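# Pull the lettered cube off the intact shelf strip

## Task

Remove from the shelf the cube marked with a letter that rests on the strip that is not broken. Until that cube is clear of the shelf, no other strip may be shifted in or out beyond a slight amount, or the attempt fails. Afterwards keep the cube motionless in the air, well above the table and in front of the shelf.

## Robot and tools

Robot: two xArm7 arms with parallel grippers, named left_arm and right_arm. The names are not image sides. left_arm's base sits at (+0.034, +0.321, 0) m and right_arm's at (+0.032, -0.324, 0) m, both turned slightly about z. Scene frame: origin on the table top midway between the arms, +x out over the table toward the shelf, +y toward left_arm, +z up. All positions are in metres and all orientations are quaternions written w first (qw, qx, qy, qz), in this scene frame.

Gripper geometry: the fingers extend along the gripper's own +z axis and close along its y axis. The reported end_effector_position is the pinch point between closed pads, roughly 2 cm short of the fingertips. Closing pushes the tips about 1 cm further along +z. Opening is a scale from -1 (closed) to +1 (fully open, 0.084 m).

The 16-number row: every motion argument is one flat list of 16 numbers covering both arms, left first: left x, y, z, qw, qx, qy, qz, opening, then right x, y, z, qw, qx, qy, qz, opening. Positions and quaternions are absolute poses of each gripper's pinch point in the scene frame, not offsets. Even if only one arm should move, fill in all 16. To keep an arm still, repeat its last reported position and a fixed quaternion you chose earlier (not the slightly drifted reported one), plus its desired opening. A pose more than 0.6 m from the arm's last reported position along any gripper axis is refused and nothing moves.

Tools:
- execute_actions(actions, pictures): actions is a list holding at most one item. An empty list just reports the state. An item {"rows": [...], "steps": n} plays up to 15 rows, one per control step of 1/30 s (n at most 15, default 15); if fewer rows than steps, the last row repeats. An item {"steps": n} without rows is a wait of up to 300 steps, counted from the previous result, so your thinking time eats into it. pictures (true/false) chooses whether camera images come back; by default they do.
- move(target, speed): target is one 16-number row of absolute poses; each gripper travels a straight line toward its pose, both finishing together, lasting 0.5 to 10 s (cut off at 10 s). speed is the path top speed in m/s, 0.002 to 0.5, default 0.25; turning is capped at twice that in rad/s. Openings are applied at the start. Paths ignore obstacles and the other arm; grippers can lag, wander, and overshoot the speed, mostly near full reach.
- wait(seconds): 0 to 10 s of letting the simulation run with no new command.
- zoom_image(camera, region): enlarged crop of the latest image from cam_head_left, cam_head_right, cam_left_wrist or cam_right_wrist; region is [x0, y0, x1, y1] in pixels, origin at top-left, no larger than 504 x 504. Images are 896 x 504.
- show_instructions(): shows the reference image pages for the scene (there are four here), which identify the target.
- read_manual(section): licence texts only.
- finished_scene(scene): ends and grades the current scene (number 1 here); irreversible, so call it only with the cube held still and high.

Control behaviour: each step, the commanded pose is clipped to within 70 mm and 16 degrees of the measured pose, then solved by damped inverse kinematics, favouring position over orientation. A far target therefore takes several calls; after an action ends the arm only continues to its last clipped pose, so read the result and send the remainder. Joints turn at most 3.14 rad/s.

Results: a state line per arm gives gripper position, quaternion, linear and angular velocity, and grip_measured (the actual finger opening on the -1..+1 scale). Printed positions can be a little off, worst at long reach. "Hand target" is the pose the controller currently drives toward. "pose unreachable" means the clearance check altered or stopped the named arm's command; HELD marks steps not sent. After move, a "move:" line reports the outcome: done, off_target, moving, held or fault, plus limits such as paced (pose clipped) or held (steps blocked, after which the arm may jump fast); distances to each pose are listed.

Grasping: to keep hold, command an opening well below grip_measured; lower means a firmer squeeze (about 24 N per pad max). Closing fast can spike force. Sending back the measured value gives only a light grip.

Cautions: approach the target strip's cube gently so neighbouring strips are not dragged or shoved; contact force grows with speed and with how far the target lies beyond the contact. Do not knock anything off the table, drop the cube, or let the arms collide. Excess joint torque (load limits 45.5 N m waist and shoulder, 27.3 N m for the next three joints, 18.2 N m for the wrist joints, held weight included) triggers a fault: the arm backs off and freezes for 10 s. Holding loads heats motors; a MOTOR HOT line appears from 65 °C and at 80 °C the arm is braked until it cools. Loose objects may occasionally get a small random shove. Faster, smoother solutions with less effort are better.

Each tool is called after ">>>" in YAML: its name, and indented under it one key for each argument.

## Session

>>> execute_actions:
  actions: []

Scene clock: 0.00 s of 4200.00 s.
left_arm: end_effector_position=(+0.5990, -0.0021, +0.1247) grip_measured=+1.00 end_effector_quat_wxyz=(-0.031, -0.608, +0.792, +0.041) end_effector_velocity=(+0.000, +0.000, -0.000) end_effector_angular_velocity=(-0.000, -0.000, -0.000) | right_arm: end_effector_position=(+0.1999, -0.6892, +0.1433) grip_measured=+1.00 end_effector_quat_wxyz=(-0.444, +0.593, +0.380, -0.555) end_effector_velocity=(-0.000, +0.000, -0.000) end_effector_angular_velocity=(+0.000, -0.000, -0.001)
Joint positions: left_arm=[-0.655  0.831 -0.109  2.052  0.056  1.324  1.29   0.084] | right_arm=[-0.968  0.93   0.266  1.674 -0.858  2.284 -1.627  0.084]
Joint velocities: left_arm=[ 0.001  0.    -0.001  0.     0.    -0.001  0.    -0.   ] | right_arm=[-0.001  0.     0.     0.     0.001 -0.     0.     0.   ]
Hand target (left_arm): +0.599, -0.002, +0.125; -0.031, -0.608, +0.792, +0.041
Hand target (right_arm): +0.200, -0.689, +0.143; -0.444, +0.593, +0.380, -0.555

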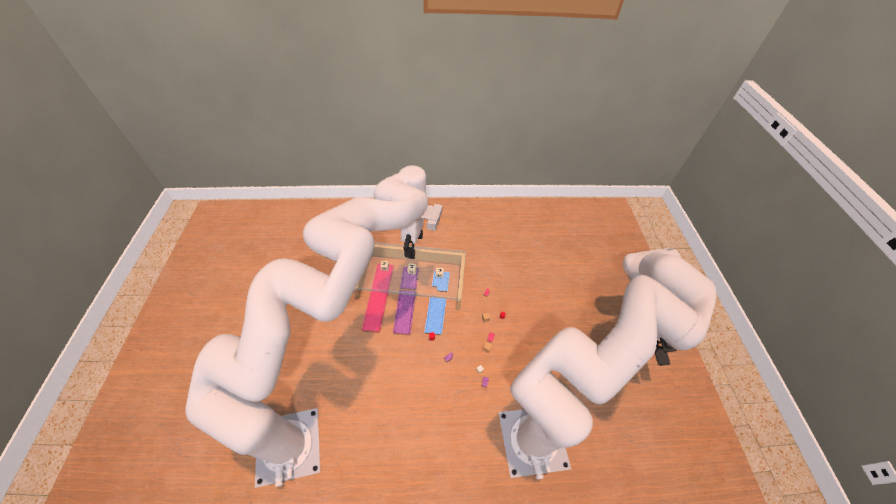

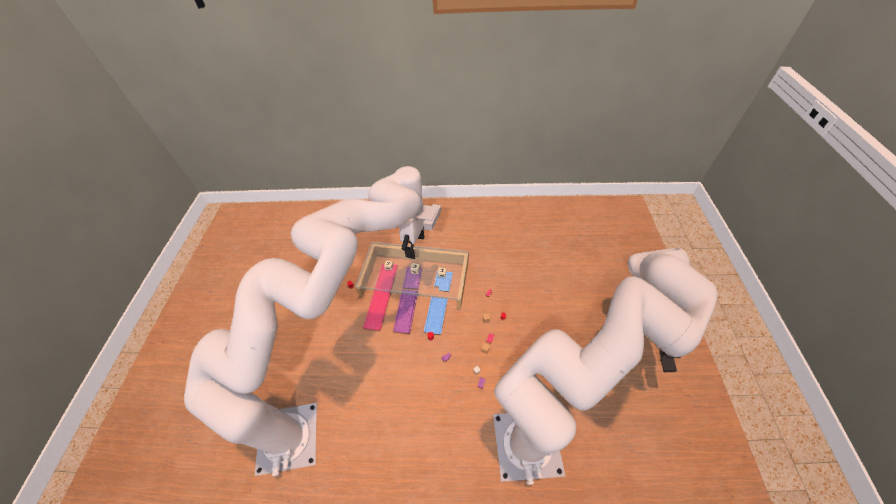

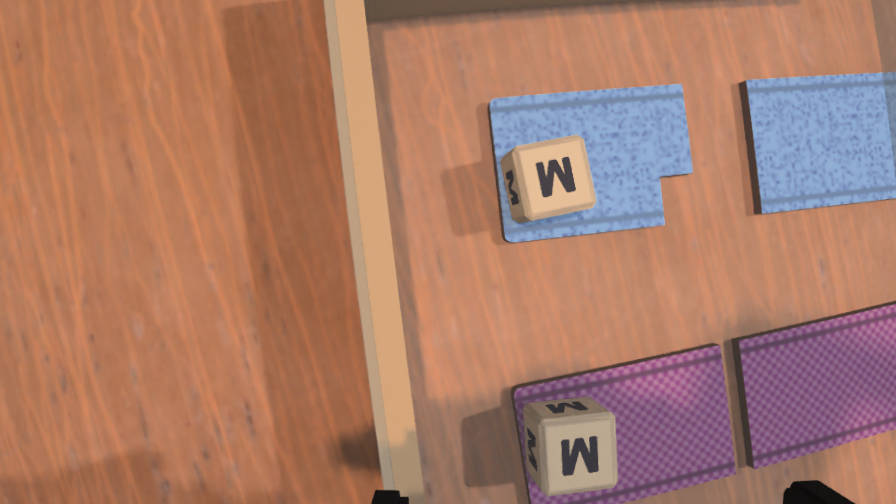

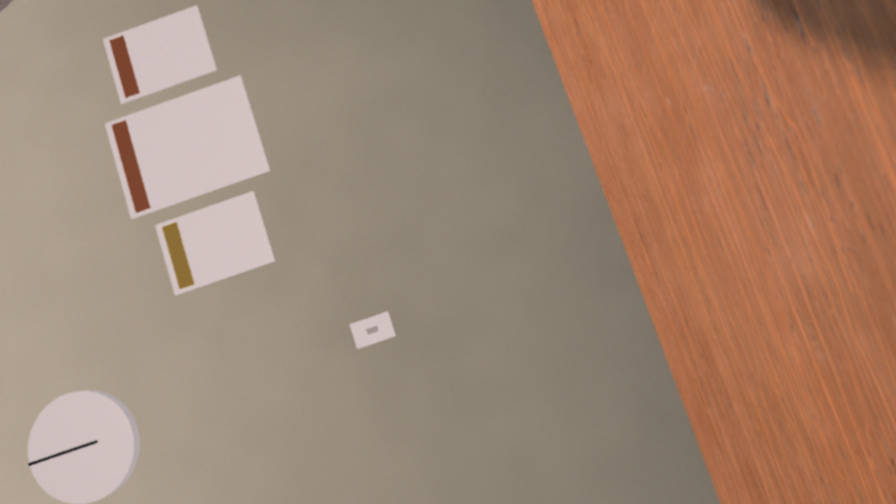

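Red one. Use left arm.

>>> move:
  target: [0.39,0.07,0.32,0,1,0,0,0.8, 0.2,-0.689,0.143,-0.444,0.593,0.38,-0.555,1]
  speed: 0.4

Scene clock: 3.90 s of 4200.00 s.
left_arm: end_effector_position=(+0.3904, +0.0698, +0.3198) grip_measured=+0.80 end_effector_quat_wxyz=(-0.000, +1.000, -0.000, -0.001) end_effector_velocity=(-0.001, -0.001, +0.003) end_effector_angular_velocity=(-0.003, -0.005, +0.004) | right_arm: end_effector_position=(+0.2000, -0.6890, +0.1430) grip_measured=+1.00 end_effector_quat_wxyz=(-0.444, +0.593, +0.380, -0.555) end_effector_velocity=(-0.000, +0.000, -0.000) end_effector_angular_velocity=(+0.001, +0.000, -0.000)
Joint positions: left_arm=[-0.784 -0.148 -0.034  1.22  -0.006  1.369 -0.608  0.077] | right_arm=[-0.967  0.931  0.266  1.675 -0.857  2.284 -1.626  0.084]
Joint velocities: left_arm=[-0.001 -0.004 -0.002  0.002 -0.    -0.    -0.007 -0.   ] | right_arm=[-0.     0.001  0.    -0.     0.     0.     0.     0.   ]
Hand target (left_arm): +0.390, +0.070, +0.320; +0.000, +1.000, -0.000, -0.000
Hand target (right_arm): +0.200, -0.689, +0.143; -0.444, +0.593, +0.380, -0.555
Off the commanded pose (left_arm): 0.000 m, 0 deg.
Off the commanded pose (right_arm): 0.000 m, 0 deg.
move: done

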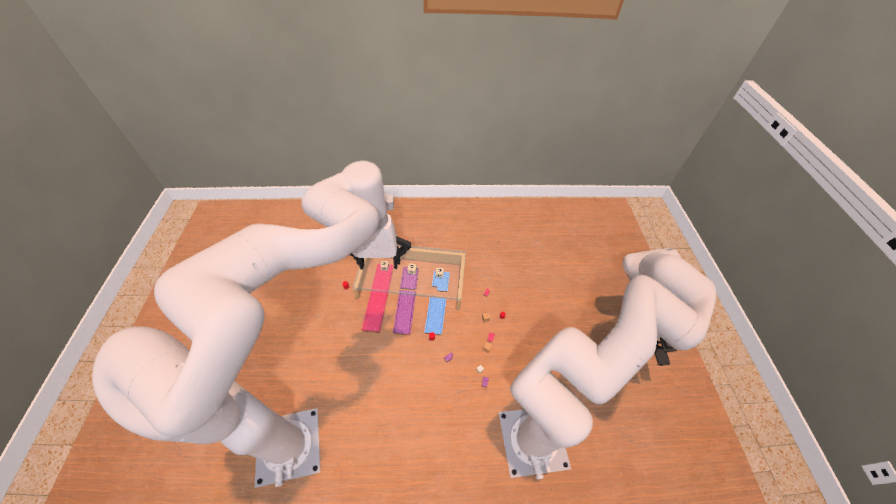

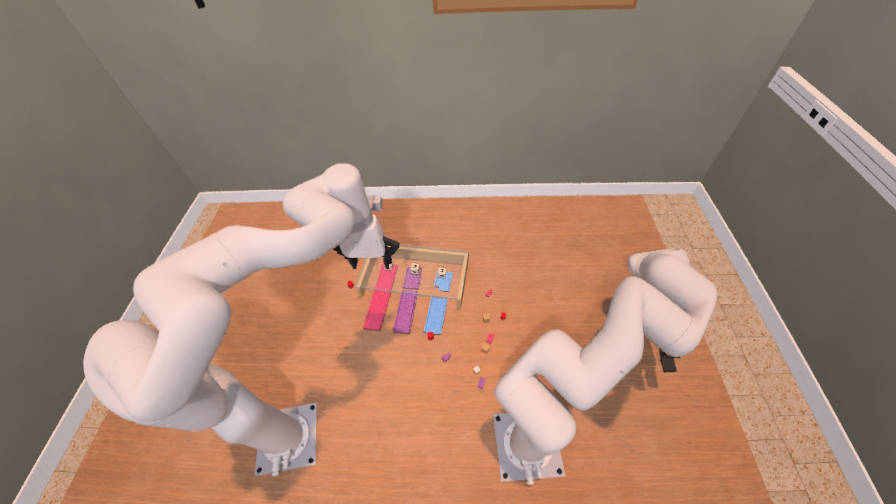

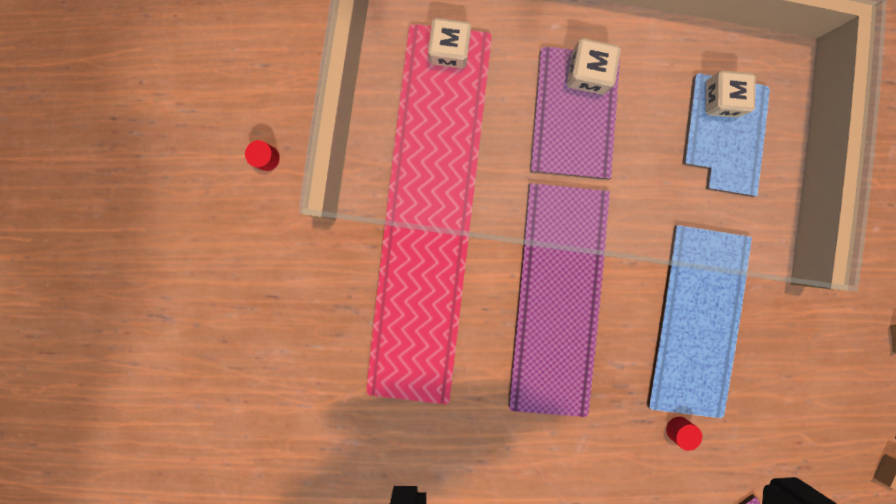

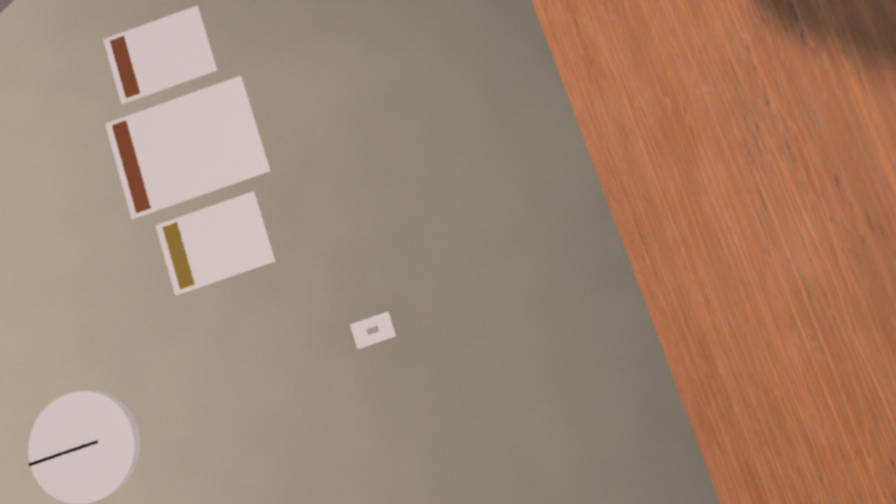

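>>> move:
  target: [0.39,0.1255,0.06,0,1,-0.056,0,0.8, 0.2,-0.689,0.143,-0.444,0.593,0.38,-0.555,1]

Scene clock: 7.50 s of 4200.00 s.
left_arm: end_effector_position=(+0.3897, +0.1260, +0.0609) grip_measured=+0.80 end_effector_quat_wxyz=(-0.000, +0.998, -0.055, +0.001) end_effector_velocity=(-0.002, +0.003, -0.004) end_effector_angular_velocity=(+0.004, +0.008, +0.002) | right_arm: end_effector_position=(+0.2000, -0.6890, +0.1430) grip_measured=+1.00 end_effector_quat_wxyz=(-0.444, +0.593, +0.380, -0.555) end_effector_velocity=(+0.000, +0.000, +0.000) end_effector_angular_velocity=(+0.001, -0.001, -0.000)
Joint positions: left_arm=[-0.738  0.078  0.028  0.662 -0.002  0.583 -0.39   0.077] | right_arm=[-0.967  0.931  0.266  1.675 -0.857  2.284 -1.626  0.084]
Joint velocities: left_arm=[ 0.002  0.006  0.001 -0.005 -0.    -0.002  0.002 -0.   ] | right_arm=[-0.    -0.001  0.     0.     0.     0.    -0.001  0.   ]
Hand target (left_arm): +0.389, +0.126, +0.060; -0.000, +0.998, -0.055, +0.000
Hand target (right_arm): +0.200, -0.689, +0.143; -0.444, +0.593, +0.380, -0.555
Off the commanded pose (left_arm): 0.001 m, 0 deg.
Off the commanded pose (right_arm): 0.000 m, 0 deg.
move: done

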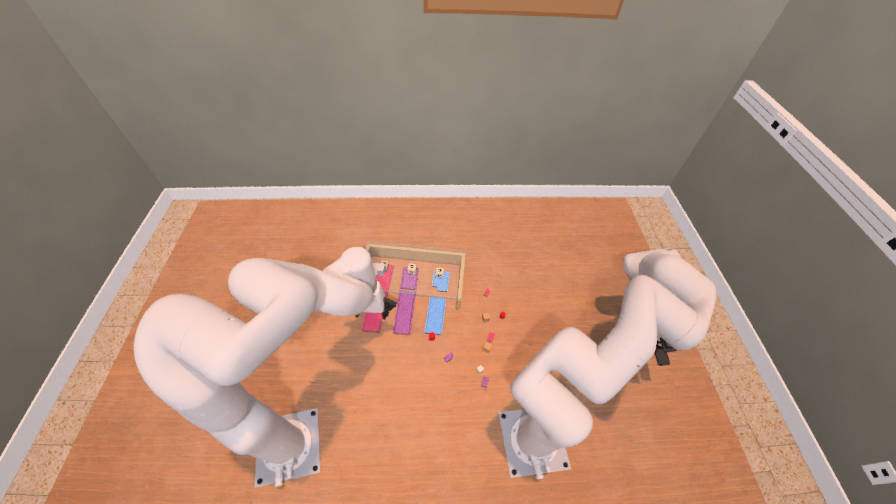

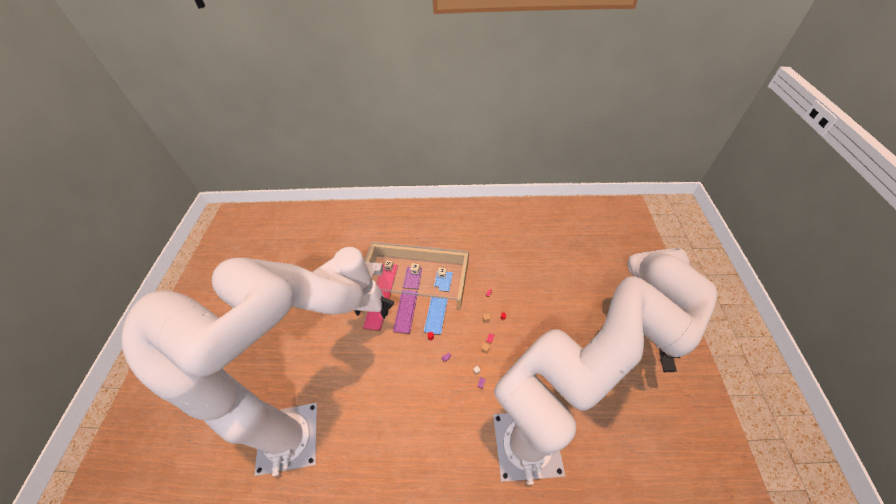

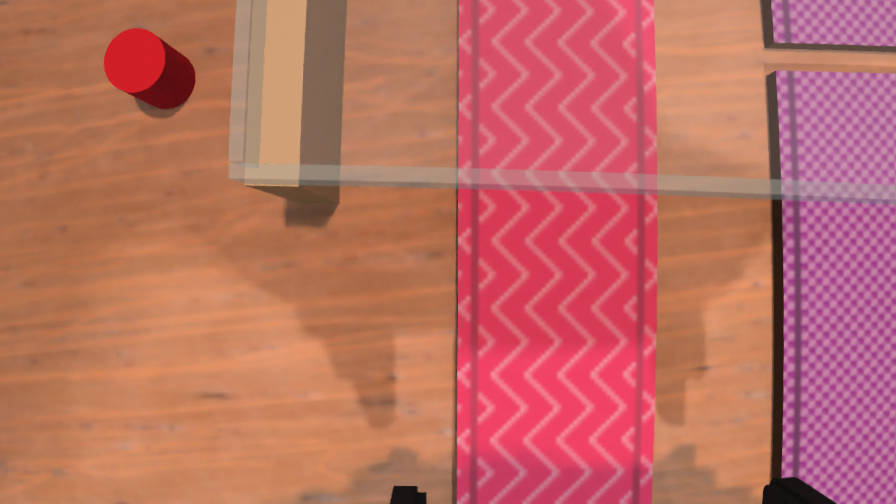

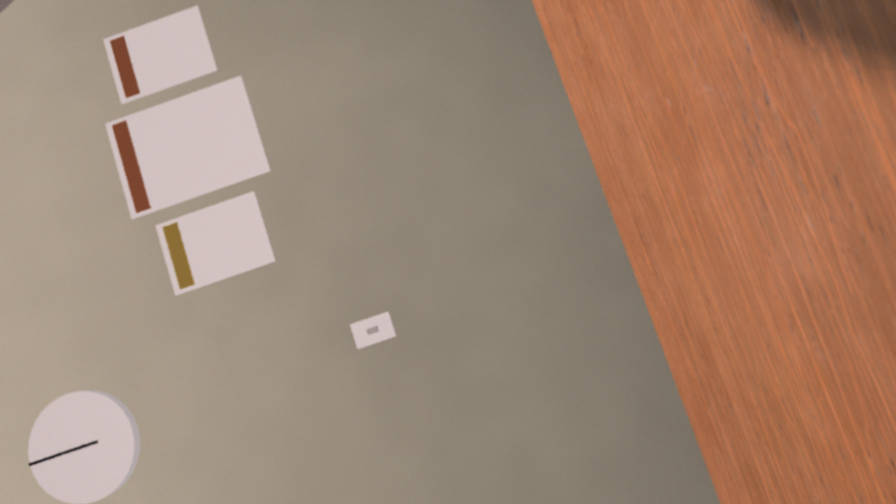

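Good.

>>> move:
  target: [0.39,0.127,0.018,0,1,-0.056,0,0.8, 0.2,-0.689,0.143,-0.444,0.593,0.38,-0.555,1]
  speed: 0.05

>>> move:
  target: [0.39,0.127,0.018,0,1,-0.056,0,-0.5, 0.2,-0.689,0.143,-0.444,0.593,0.38,-0.555,1]

>>> move:
  target: [0.21,0.147,0.018,0,1,-0.056,0,-0.5, 0.2,-0.689,0.143,-0.444,0.593,0.38,-0.555,1]
  speed: 0.08

>>> move:
  target: [0.21,0.147,0.018,0,1,-0.056,0,0.8, 0.2,-0.689,0.143,-0.444,0.593,0.38,-0.555,1]

>>> move:
  target: [0.34,0.09,0.2,0,1,0,0,0.8, 0.2,-0.689,0.143,-0.444,0.593,0.38,-0.555,1]

Scene clock: 12.83 s of 4200.00 s.
left_arm: end_effector_position=(+0.3901, +0.1271, +0.0183) grip_measured=+0.80 end_effector_quat_wxyz=(-0.000, +0.998, -0.056, +0.000) end_effector_velocity=(+0.001, -0.000, -0.001) end_effector_angular_velocity=(-0.000, -0.001, -0.001) | right_arm: end_effector_position=(+0.2000, -0.6890, +0.1430) grip_measured=+1.00 end_effector_quat_wxyz=(-0.444, +0.593, +0.380, -0.555) end_effector_velocity=(+0.000, -0.000, -0.000) end_effector_angular_velocity=(+0.000, +0.002, +0.002)
Joint positions: left_arm=[-0.734  0.199  0.027  0.652 -0.011  0.452 -0.379  0.077] | right_arm=[-0.967  0.931  0.266  1.675 -0.857  2.284 -1.626  0.084]
Joint velocities: left_arm=[-0.     0.003  0.     0.001  0.    -0.003  0.     0.   ] | right_arm=[ 0.001  0.002 -0.     0.    -0.001  0.     0.     0.   ]
Hand target (left_arm): +0.390, +0.127, +0.018; -0.000, +0.998, -0.056, +0.000
Hand target (right_arm): +0.200, -0.689, +0.143; -0.444, +0.593, +0.380, -0.555
Off the commanded pose (left_arm): 0.000 m, 0 deg.
Off the commanded pose (right_arm): 0.000 m, 0 deg.
After step 90, 1.20 s passed at rest.
move: done

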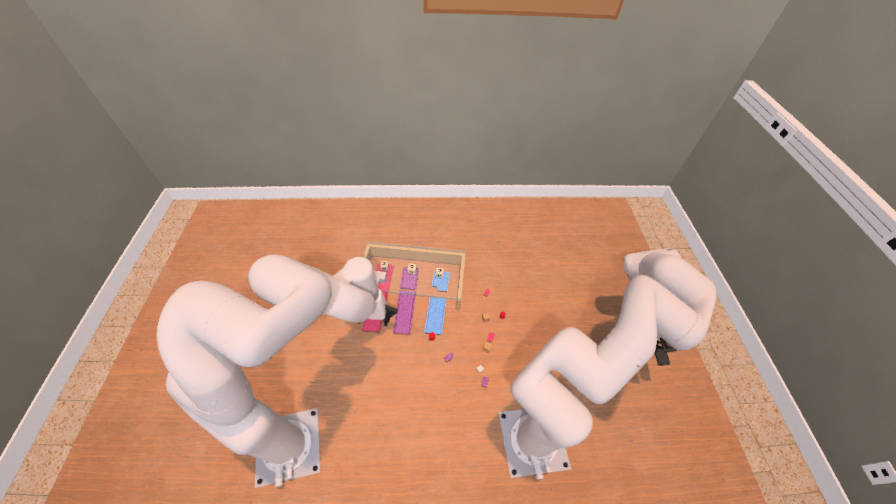

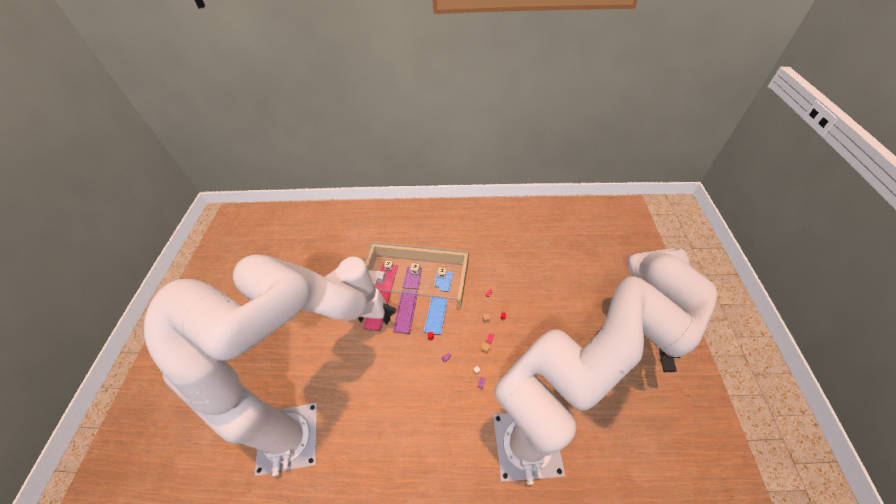

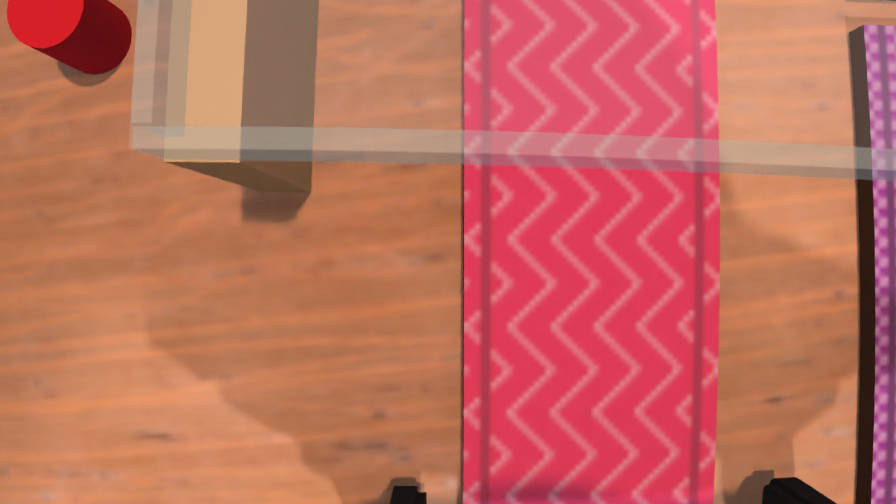

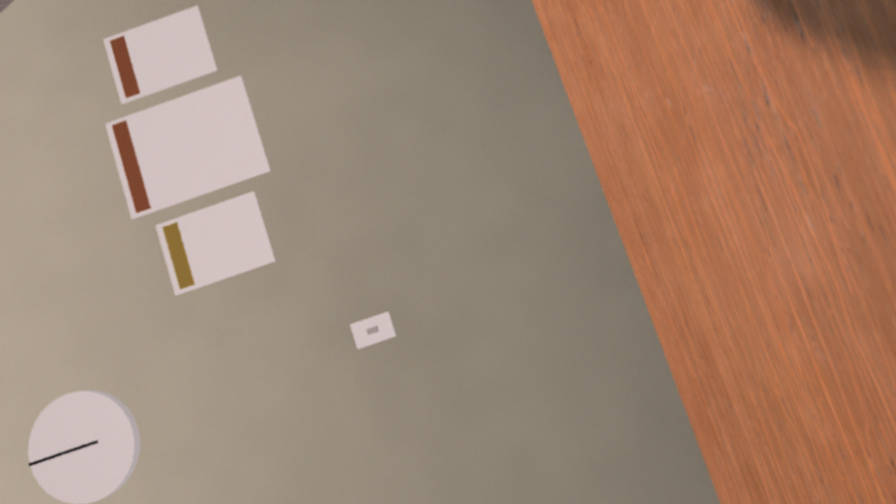

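Scene clock: 13.53 s of 4200.00 s.
left_arm: end_effector_position=(+0.3903, +0.1269, +0.0183) grip_measured=+0.29 end_effector_quat_wxyz=(+0.000, +0.998, -0.056, +0.000) end_effector_velocity=(-0.000, -0.000, -0.000) end_effector_angular_velocity=(+0.000, +0.000, -0.001) | right_arm: end_effector_position=(+0.2000, -0.6890, +0.1430) grip_measured=+1.00 end_effector_quat_wxyz=(-0.444, +0.593, +0.380, -0.555) end_effector_velocity=(-0.000, -0.000, -0.000) end_effector_angular_velocity=(+0.001, +0.002, -0.000)
Joint positions: left_arm=[-0.734  0.2    0.026  0.652 -0.012  0.452 -0.378  0.057] | right_arm=[-0.967  0.931  0.266  1.675 -0.857  2.284 -1.626  0.084]
Joint velocities: left_arm=[-0.     0.    -0.    -0.     0.001 -0.     0.     0.   ] | right_arm=[-0.     0.001 -0.    -0.    -0.001  0.     0.    -0.   ]
Hand target (left_arm): +0.390, +0.127, +0.018; -0.000, +0.998, -0.056, +0.000
Hand target (right_arm): +0.200, -0.689, +0.143; -0.444, +0.593, +0.380, -0.555
Off the commanded pose (left_arm): 0.000 m, 0 deg.
Off the commanded pose (right_arm): 0.000 m, 0 deg.
move: done

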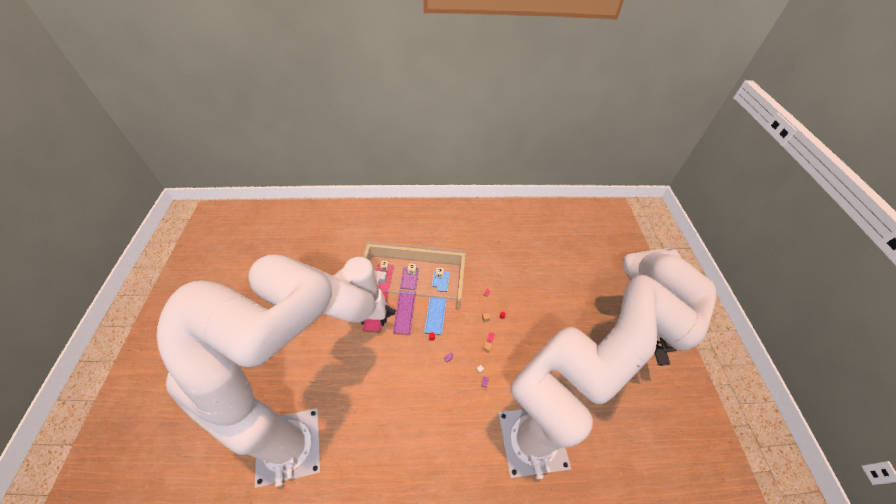

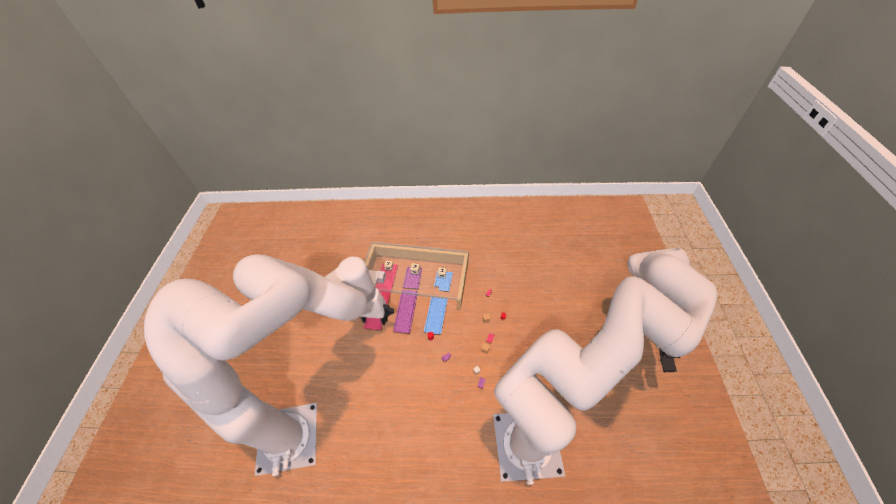

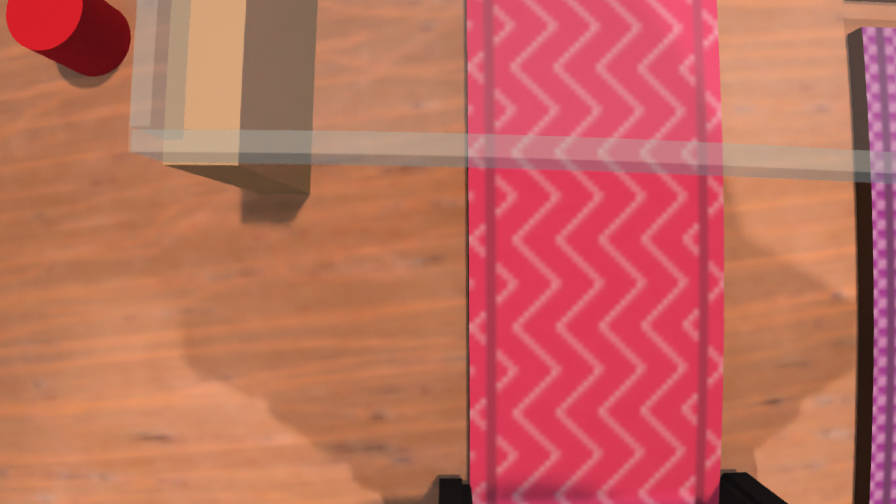

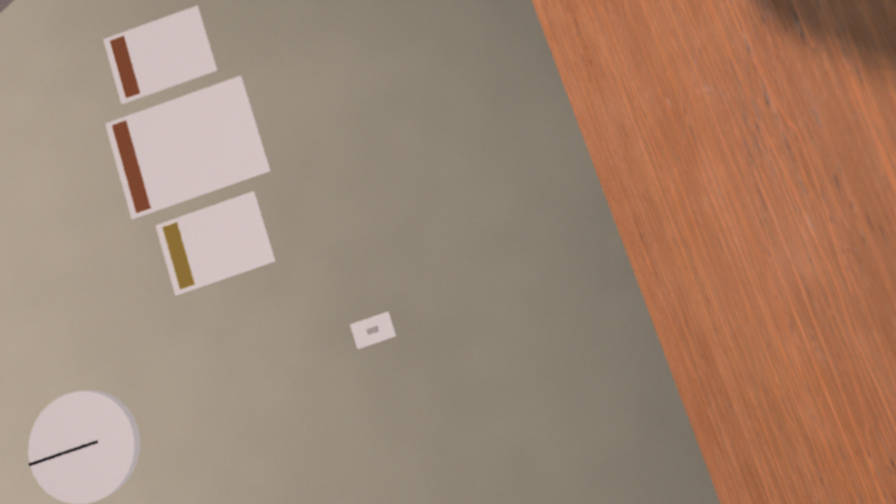

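Scene clock: 16.20 s of 4200.00 s.
left_arm: end_effector_position=(+0.2099, +0.1475, +0.0180) grip_measured=+0.30 end_effector_quat_wxyz=(-0.001, +0.998, -0.056, -0.000) end_effector_velocity=(-0.001, +0.000, +0.000) end_effector_angular_velocity=(-0.000, -0.000, +0.000) | right_arm: end_effector_position=(+0.2000, -0.6890, +0.1430) grip_measured=+1.00 end_effector_quat_wxyz=(-0.444, +0.593, +0.380, -0.555) end_effector_velocity=(-0.000, -0.000, +0.001) end_effector_angular_velocity=(-0.001, -0.001, -0.000)
Joint positions: left_arm=[-0.904 -0.247 -0.107  0.109 -0.072  0.357 -0.62   0.057] | right_arm=[-0.967  0.931  0.266  1.675 -0.857  2.284 -1.626  0.084]
Joint velocities: left_arm=[-0.002 -0.004 -0.001 -0.002 -0.001  0.002 -0.002 -0.   ] | right_arm=[-0.    -0.002 -0.    -0.    -0.    -0.    -0.     0.   ]
Hand target (left_arm): +0.210, +0.147, +0.018; -0.000, +0.998, -0.056, +0.000
Hand target (right_arm): +0.200, -0.689, +0.143; -0.444, +0.593, +0.380, -0.555
Off the commanded pose (left_arm): 0.001 m, 0 deg.
Off the commanded pose (right_arm): 0.000 m, 0 deg.
move: done

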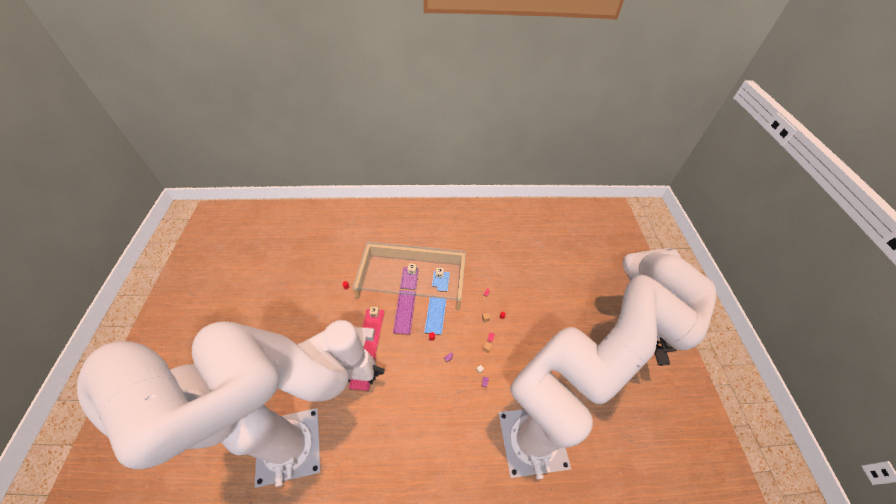

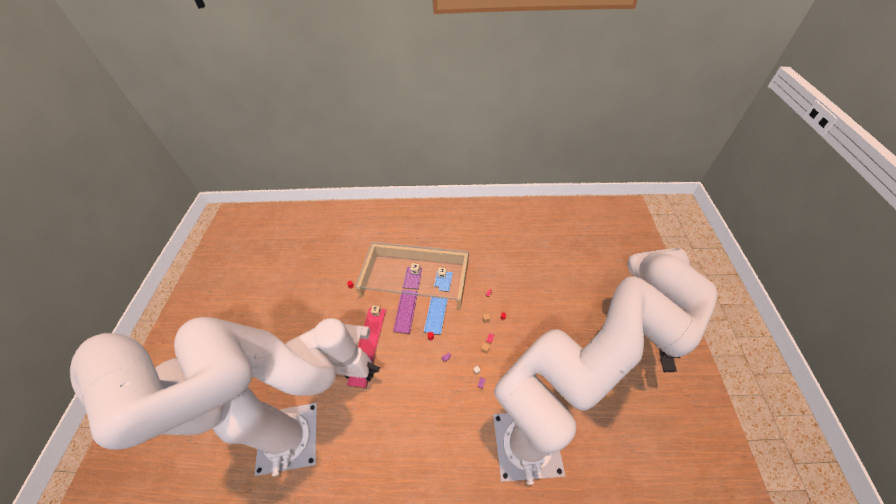

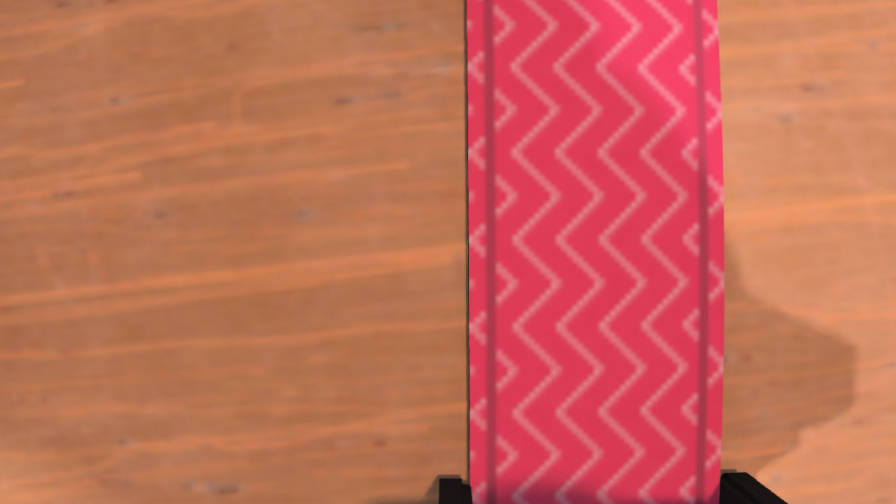

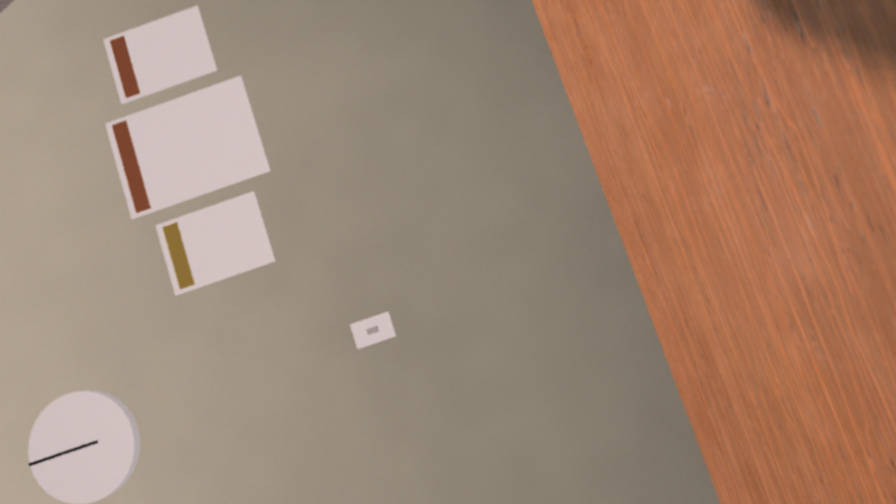

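Scene clock: 16.90 s of 4200.00 s.
left_arm: end_effector_position=(+0.2100, +0.1470, +0.0180) grip_measured=+0.80 end_effector_quat_wxyz=(-0.000, +0.998, -0.056, -0.000) end_effector_velocity=(+0.000, -0.000, +0.000) end_effector_angular_velocity=(-0.001, -0.001, +0.001) | right_arm: end_effector_position=(+0.2000, -0.6890, +0.1430) grip_measured=+1.00 end_effector_quat_wxyz=(-0.444, +0.593, +0.380, -0.555) end_effector_velocity=(-0.000, -0.000, -0.000) end_effector_angular_velocity=(+0.000, -0.000, -0.000)
Joint positions: left_arm=[-0.905 -0.246 -0.106  0.108 -0.075  0.354 -0.619  0.077] | right_arm=[-0.967  0.931  0.266  1.675 -0.857  2.284 -1.626  0.084]
Joint velocities: left_arm=[ 0.    -0.001 -0.     0.    -0.001 -0.001  0.    -0.   ] | right_arm=[-0.     0.    -0.     0.    -0.    -0.    -0.001  0.   ]
Hand target (left_arm): +0.210, +0.147, +0.018; -0.000, +0.998, -0.056, +0.000
Hand target (right_arm): +0.200, -0.689, +0.143; -0.444, +0.593, +0.380, -0.555
Off the commanded pose (left_arm): 0.000 m, 0 deg.
Off the commanded pose (right_arm): 0.000 m, 0 deg.
move: done

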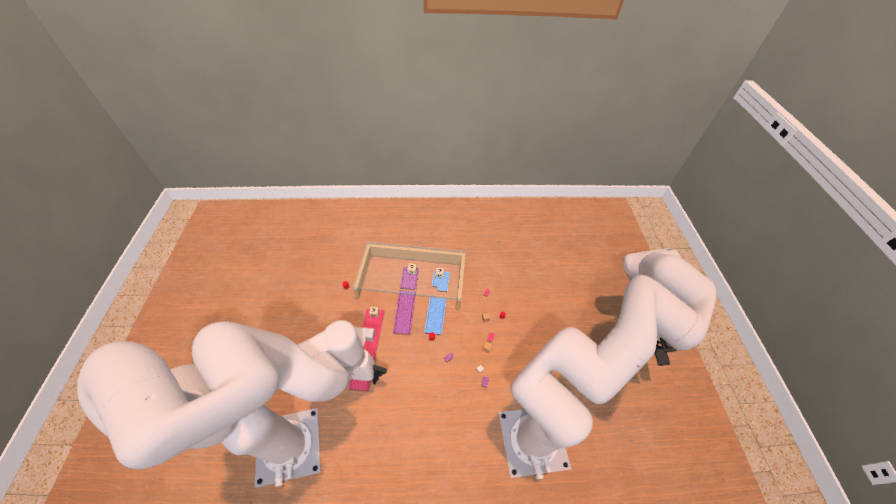

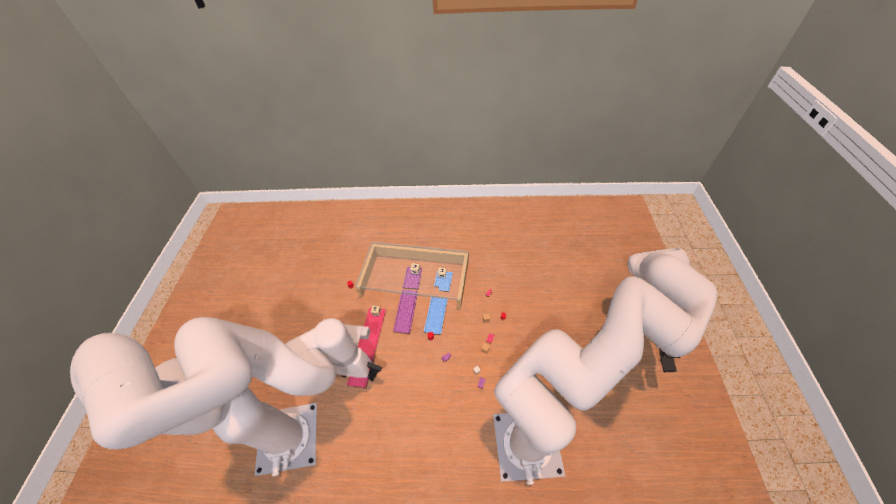

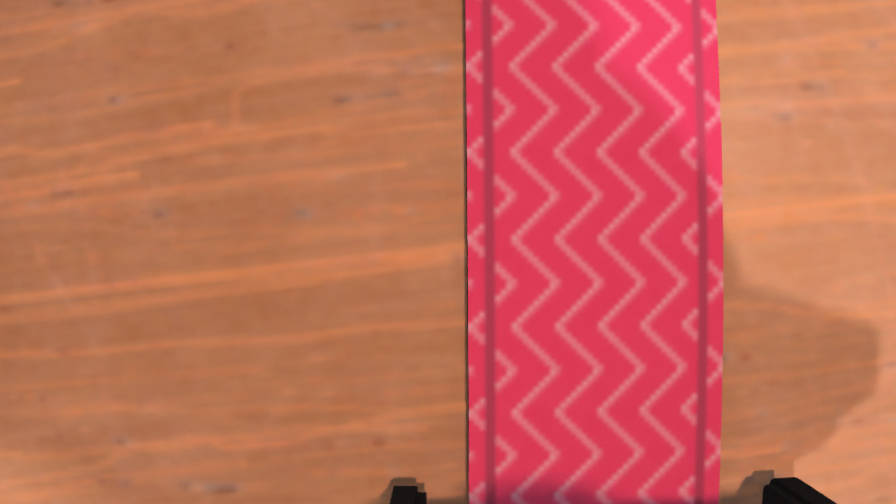

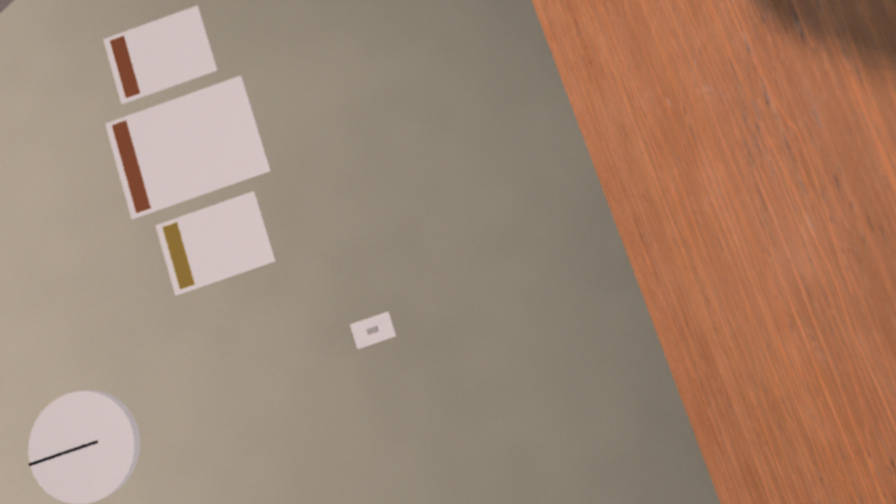

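Scene clock: 18.23 s of 4200.00 s.
left_arm: end_effector_position=(+0.3395, +0.0895, +0.1986) grip_measured=+0.80 end_effector_quat_wxyz=(+0.000, +1.000, -0.001, -0.001) end_effector_velocity=(+0.003, -0.002, +0.005) end_effector_angular_velocity=(-0.002, -0.002, +0.003) | right_arm: end_effector_position=(+0.2000, -0.6890, +0.1430) grip_measured=+1.00 end_effector_quat_wxyz=(-0.444, +0.593, +0.380, -0.555) end_effector_velocity=(+0.000, +0.000, -0.000) end_effector_angular_velocity=(+0.000, -0.000, -0.000)
Joint positions: left_arm=[-0.809 -0.262 -0.043  0.758 -0.016  1.021 -0.633  0.077] | right_arm=[-0.967  0.931  0.266  1.675 -0.857  2.284 -1.626  0.084]
Joint velocities: left_arm=[ 0.001  0.004  0.001  0.018  0.     0.012 -0.001  0.   ] | right_arm=[ 0.     0.     0.     0.     0.001 -0.     0.001  0.   ]
Hand target (left_arm): +0.340, +0.089, +0.199; +0.001, +1.000, -0.001, -0.001
Hand target (right_arm): +0.200, -0.689, +0.143; -0.444, +0.593, +0.380, -0.555
Off the commanded pose (left_arm): 0.002 m, 0 deg.
Off the commanded pose (right_arm): 0.000 m, 0 deg.
move: done

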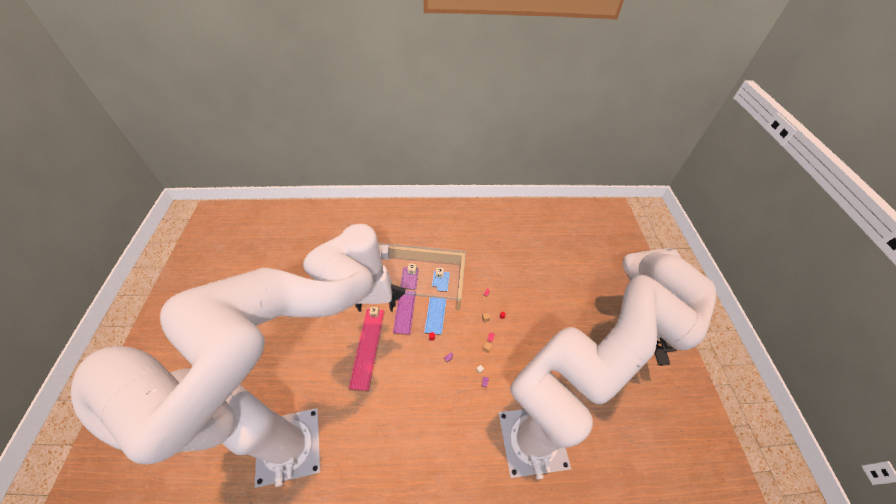

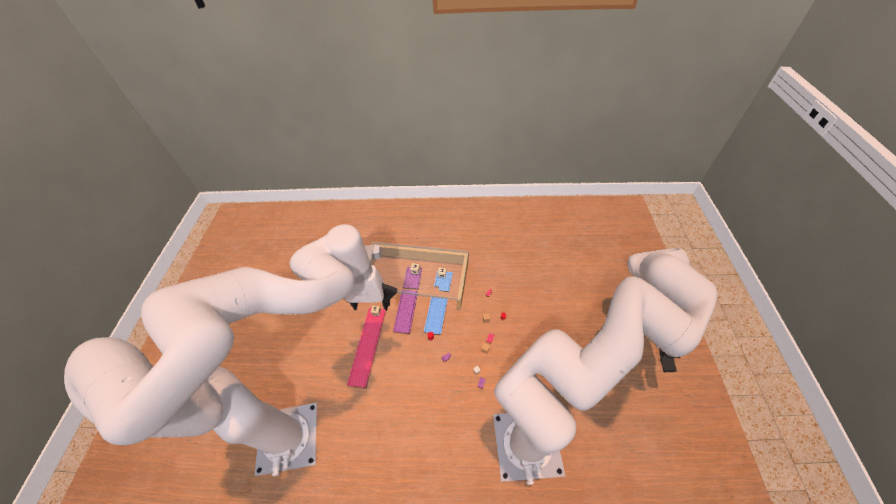

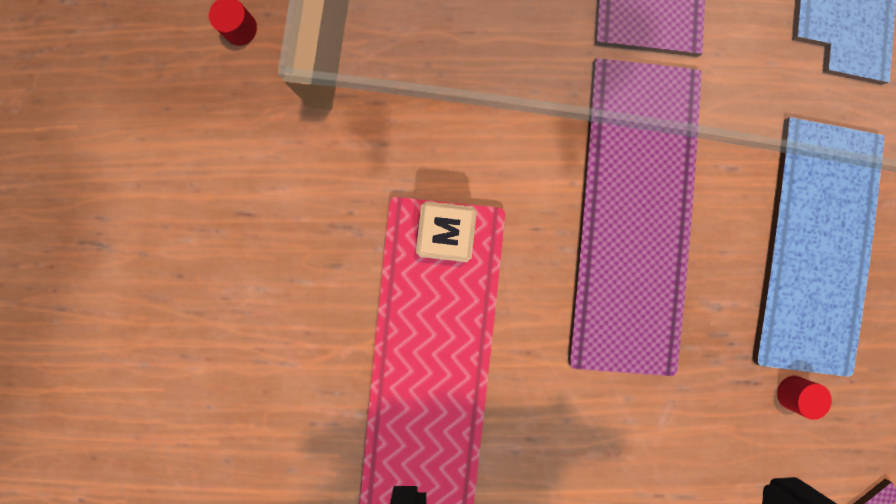

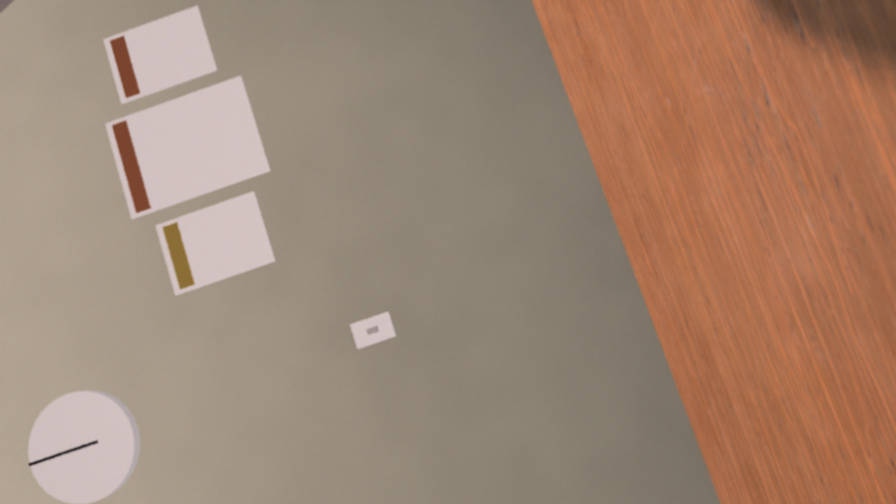

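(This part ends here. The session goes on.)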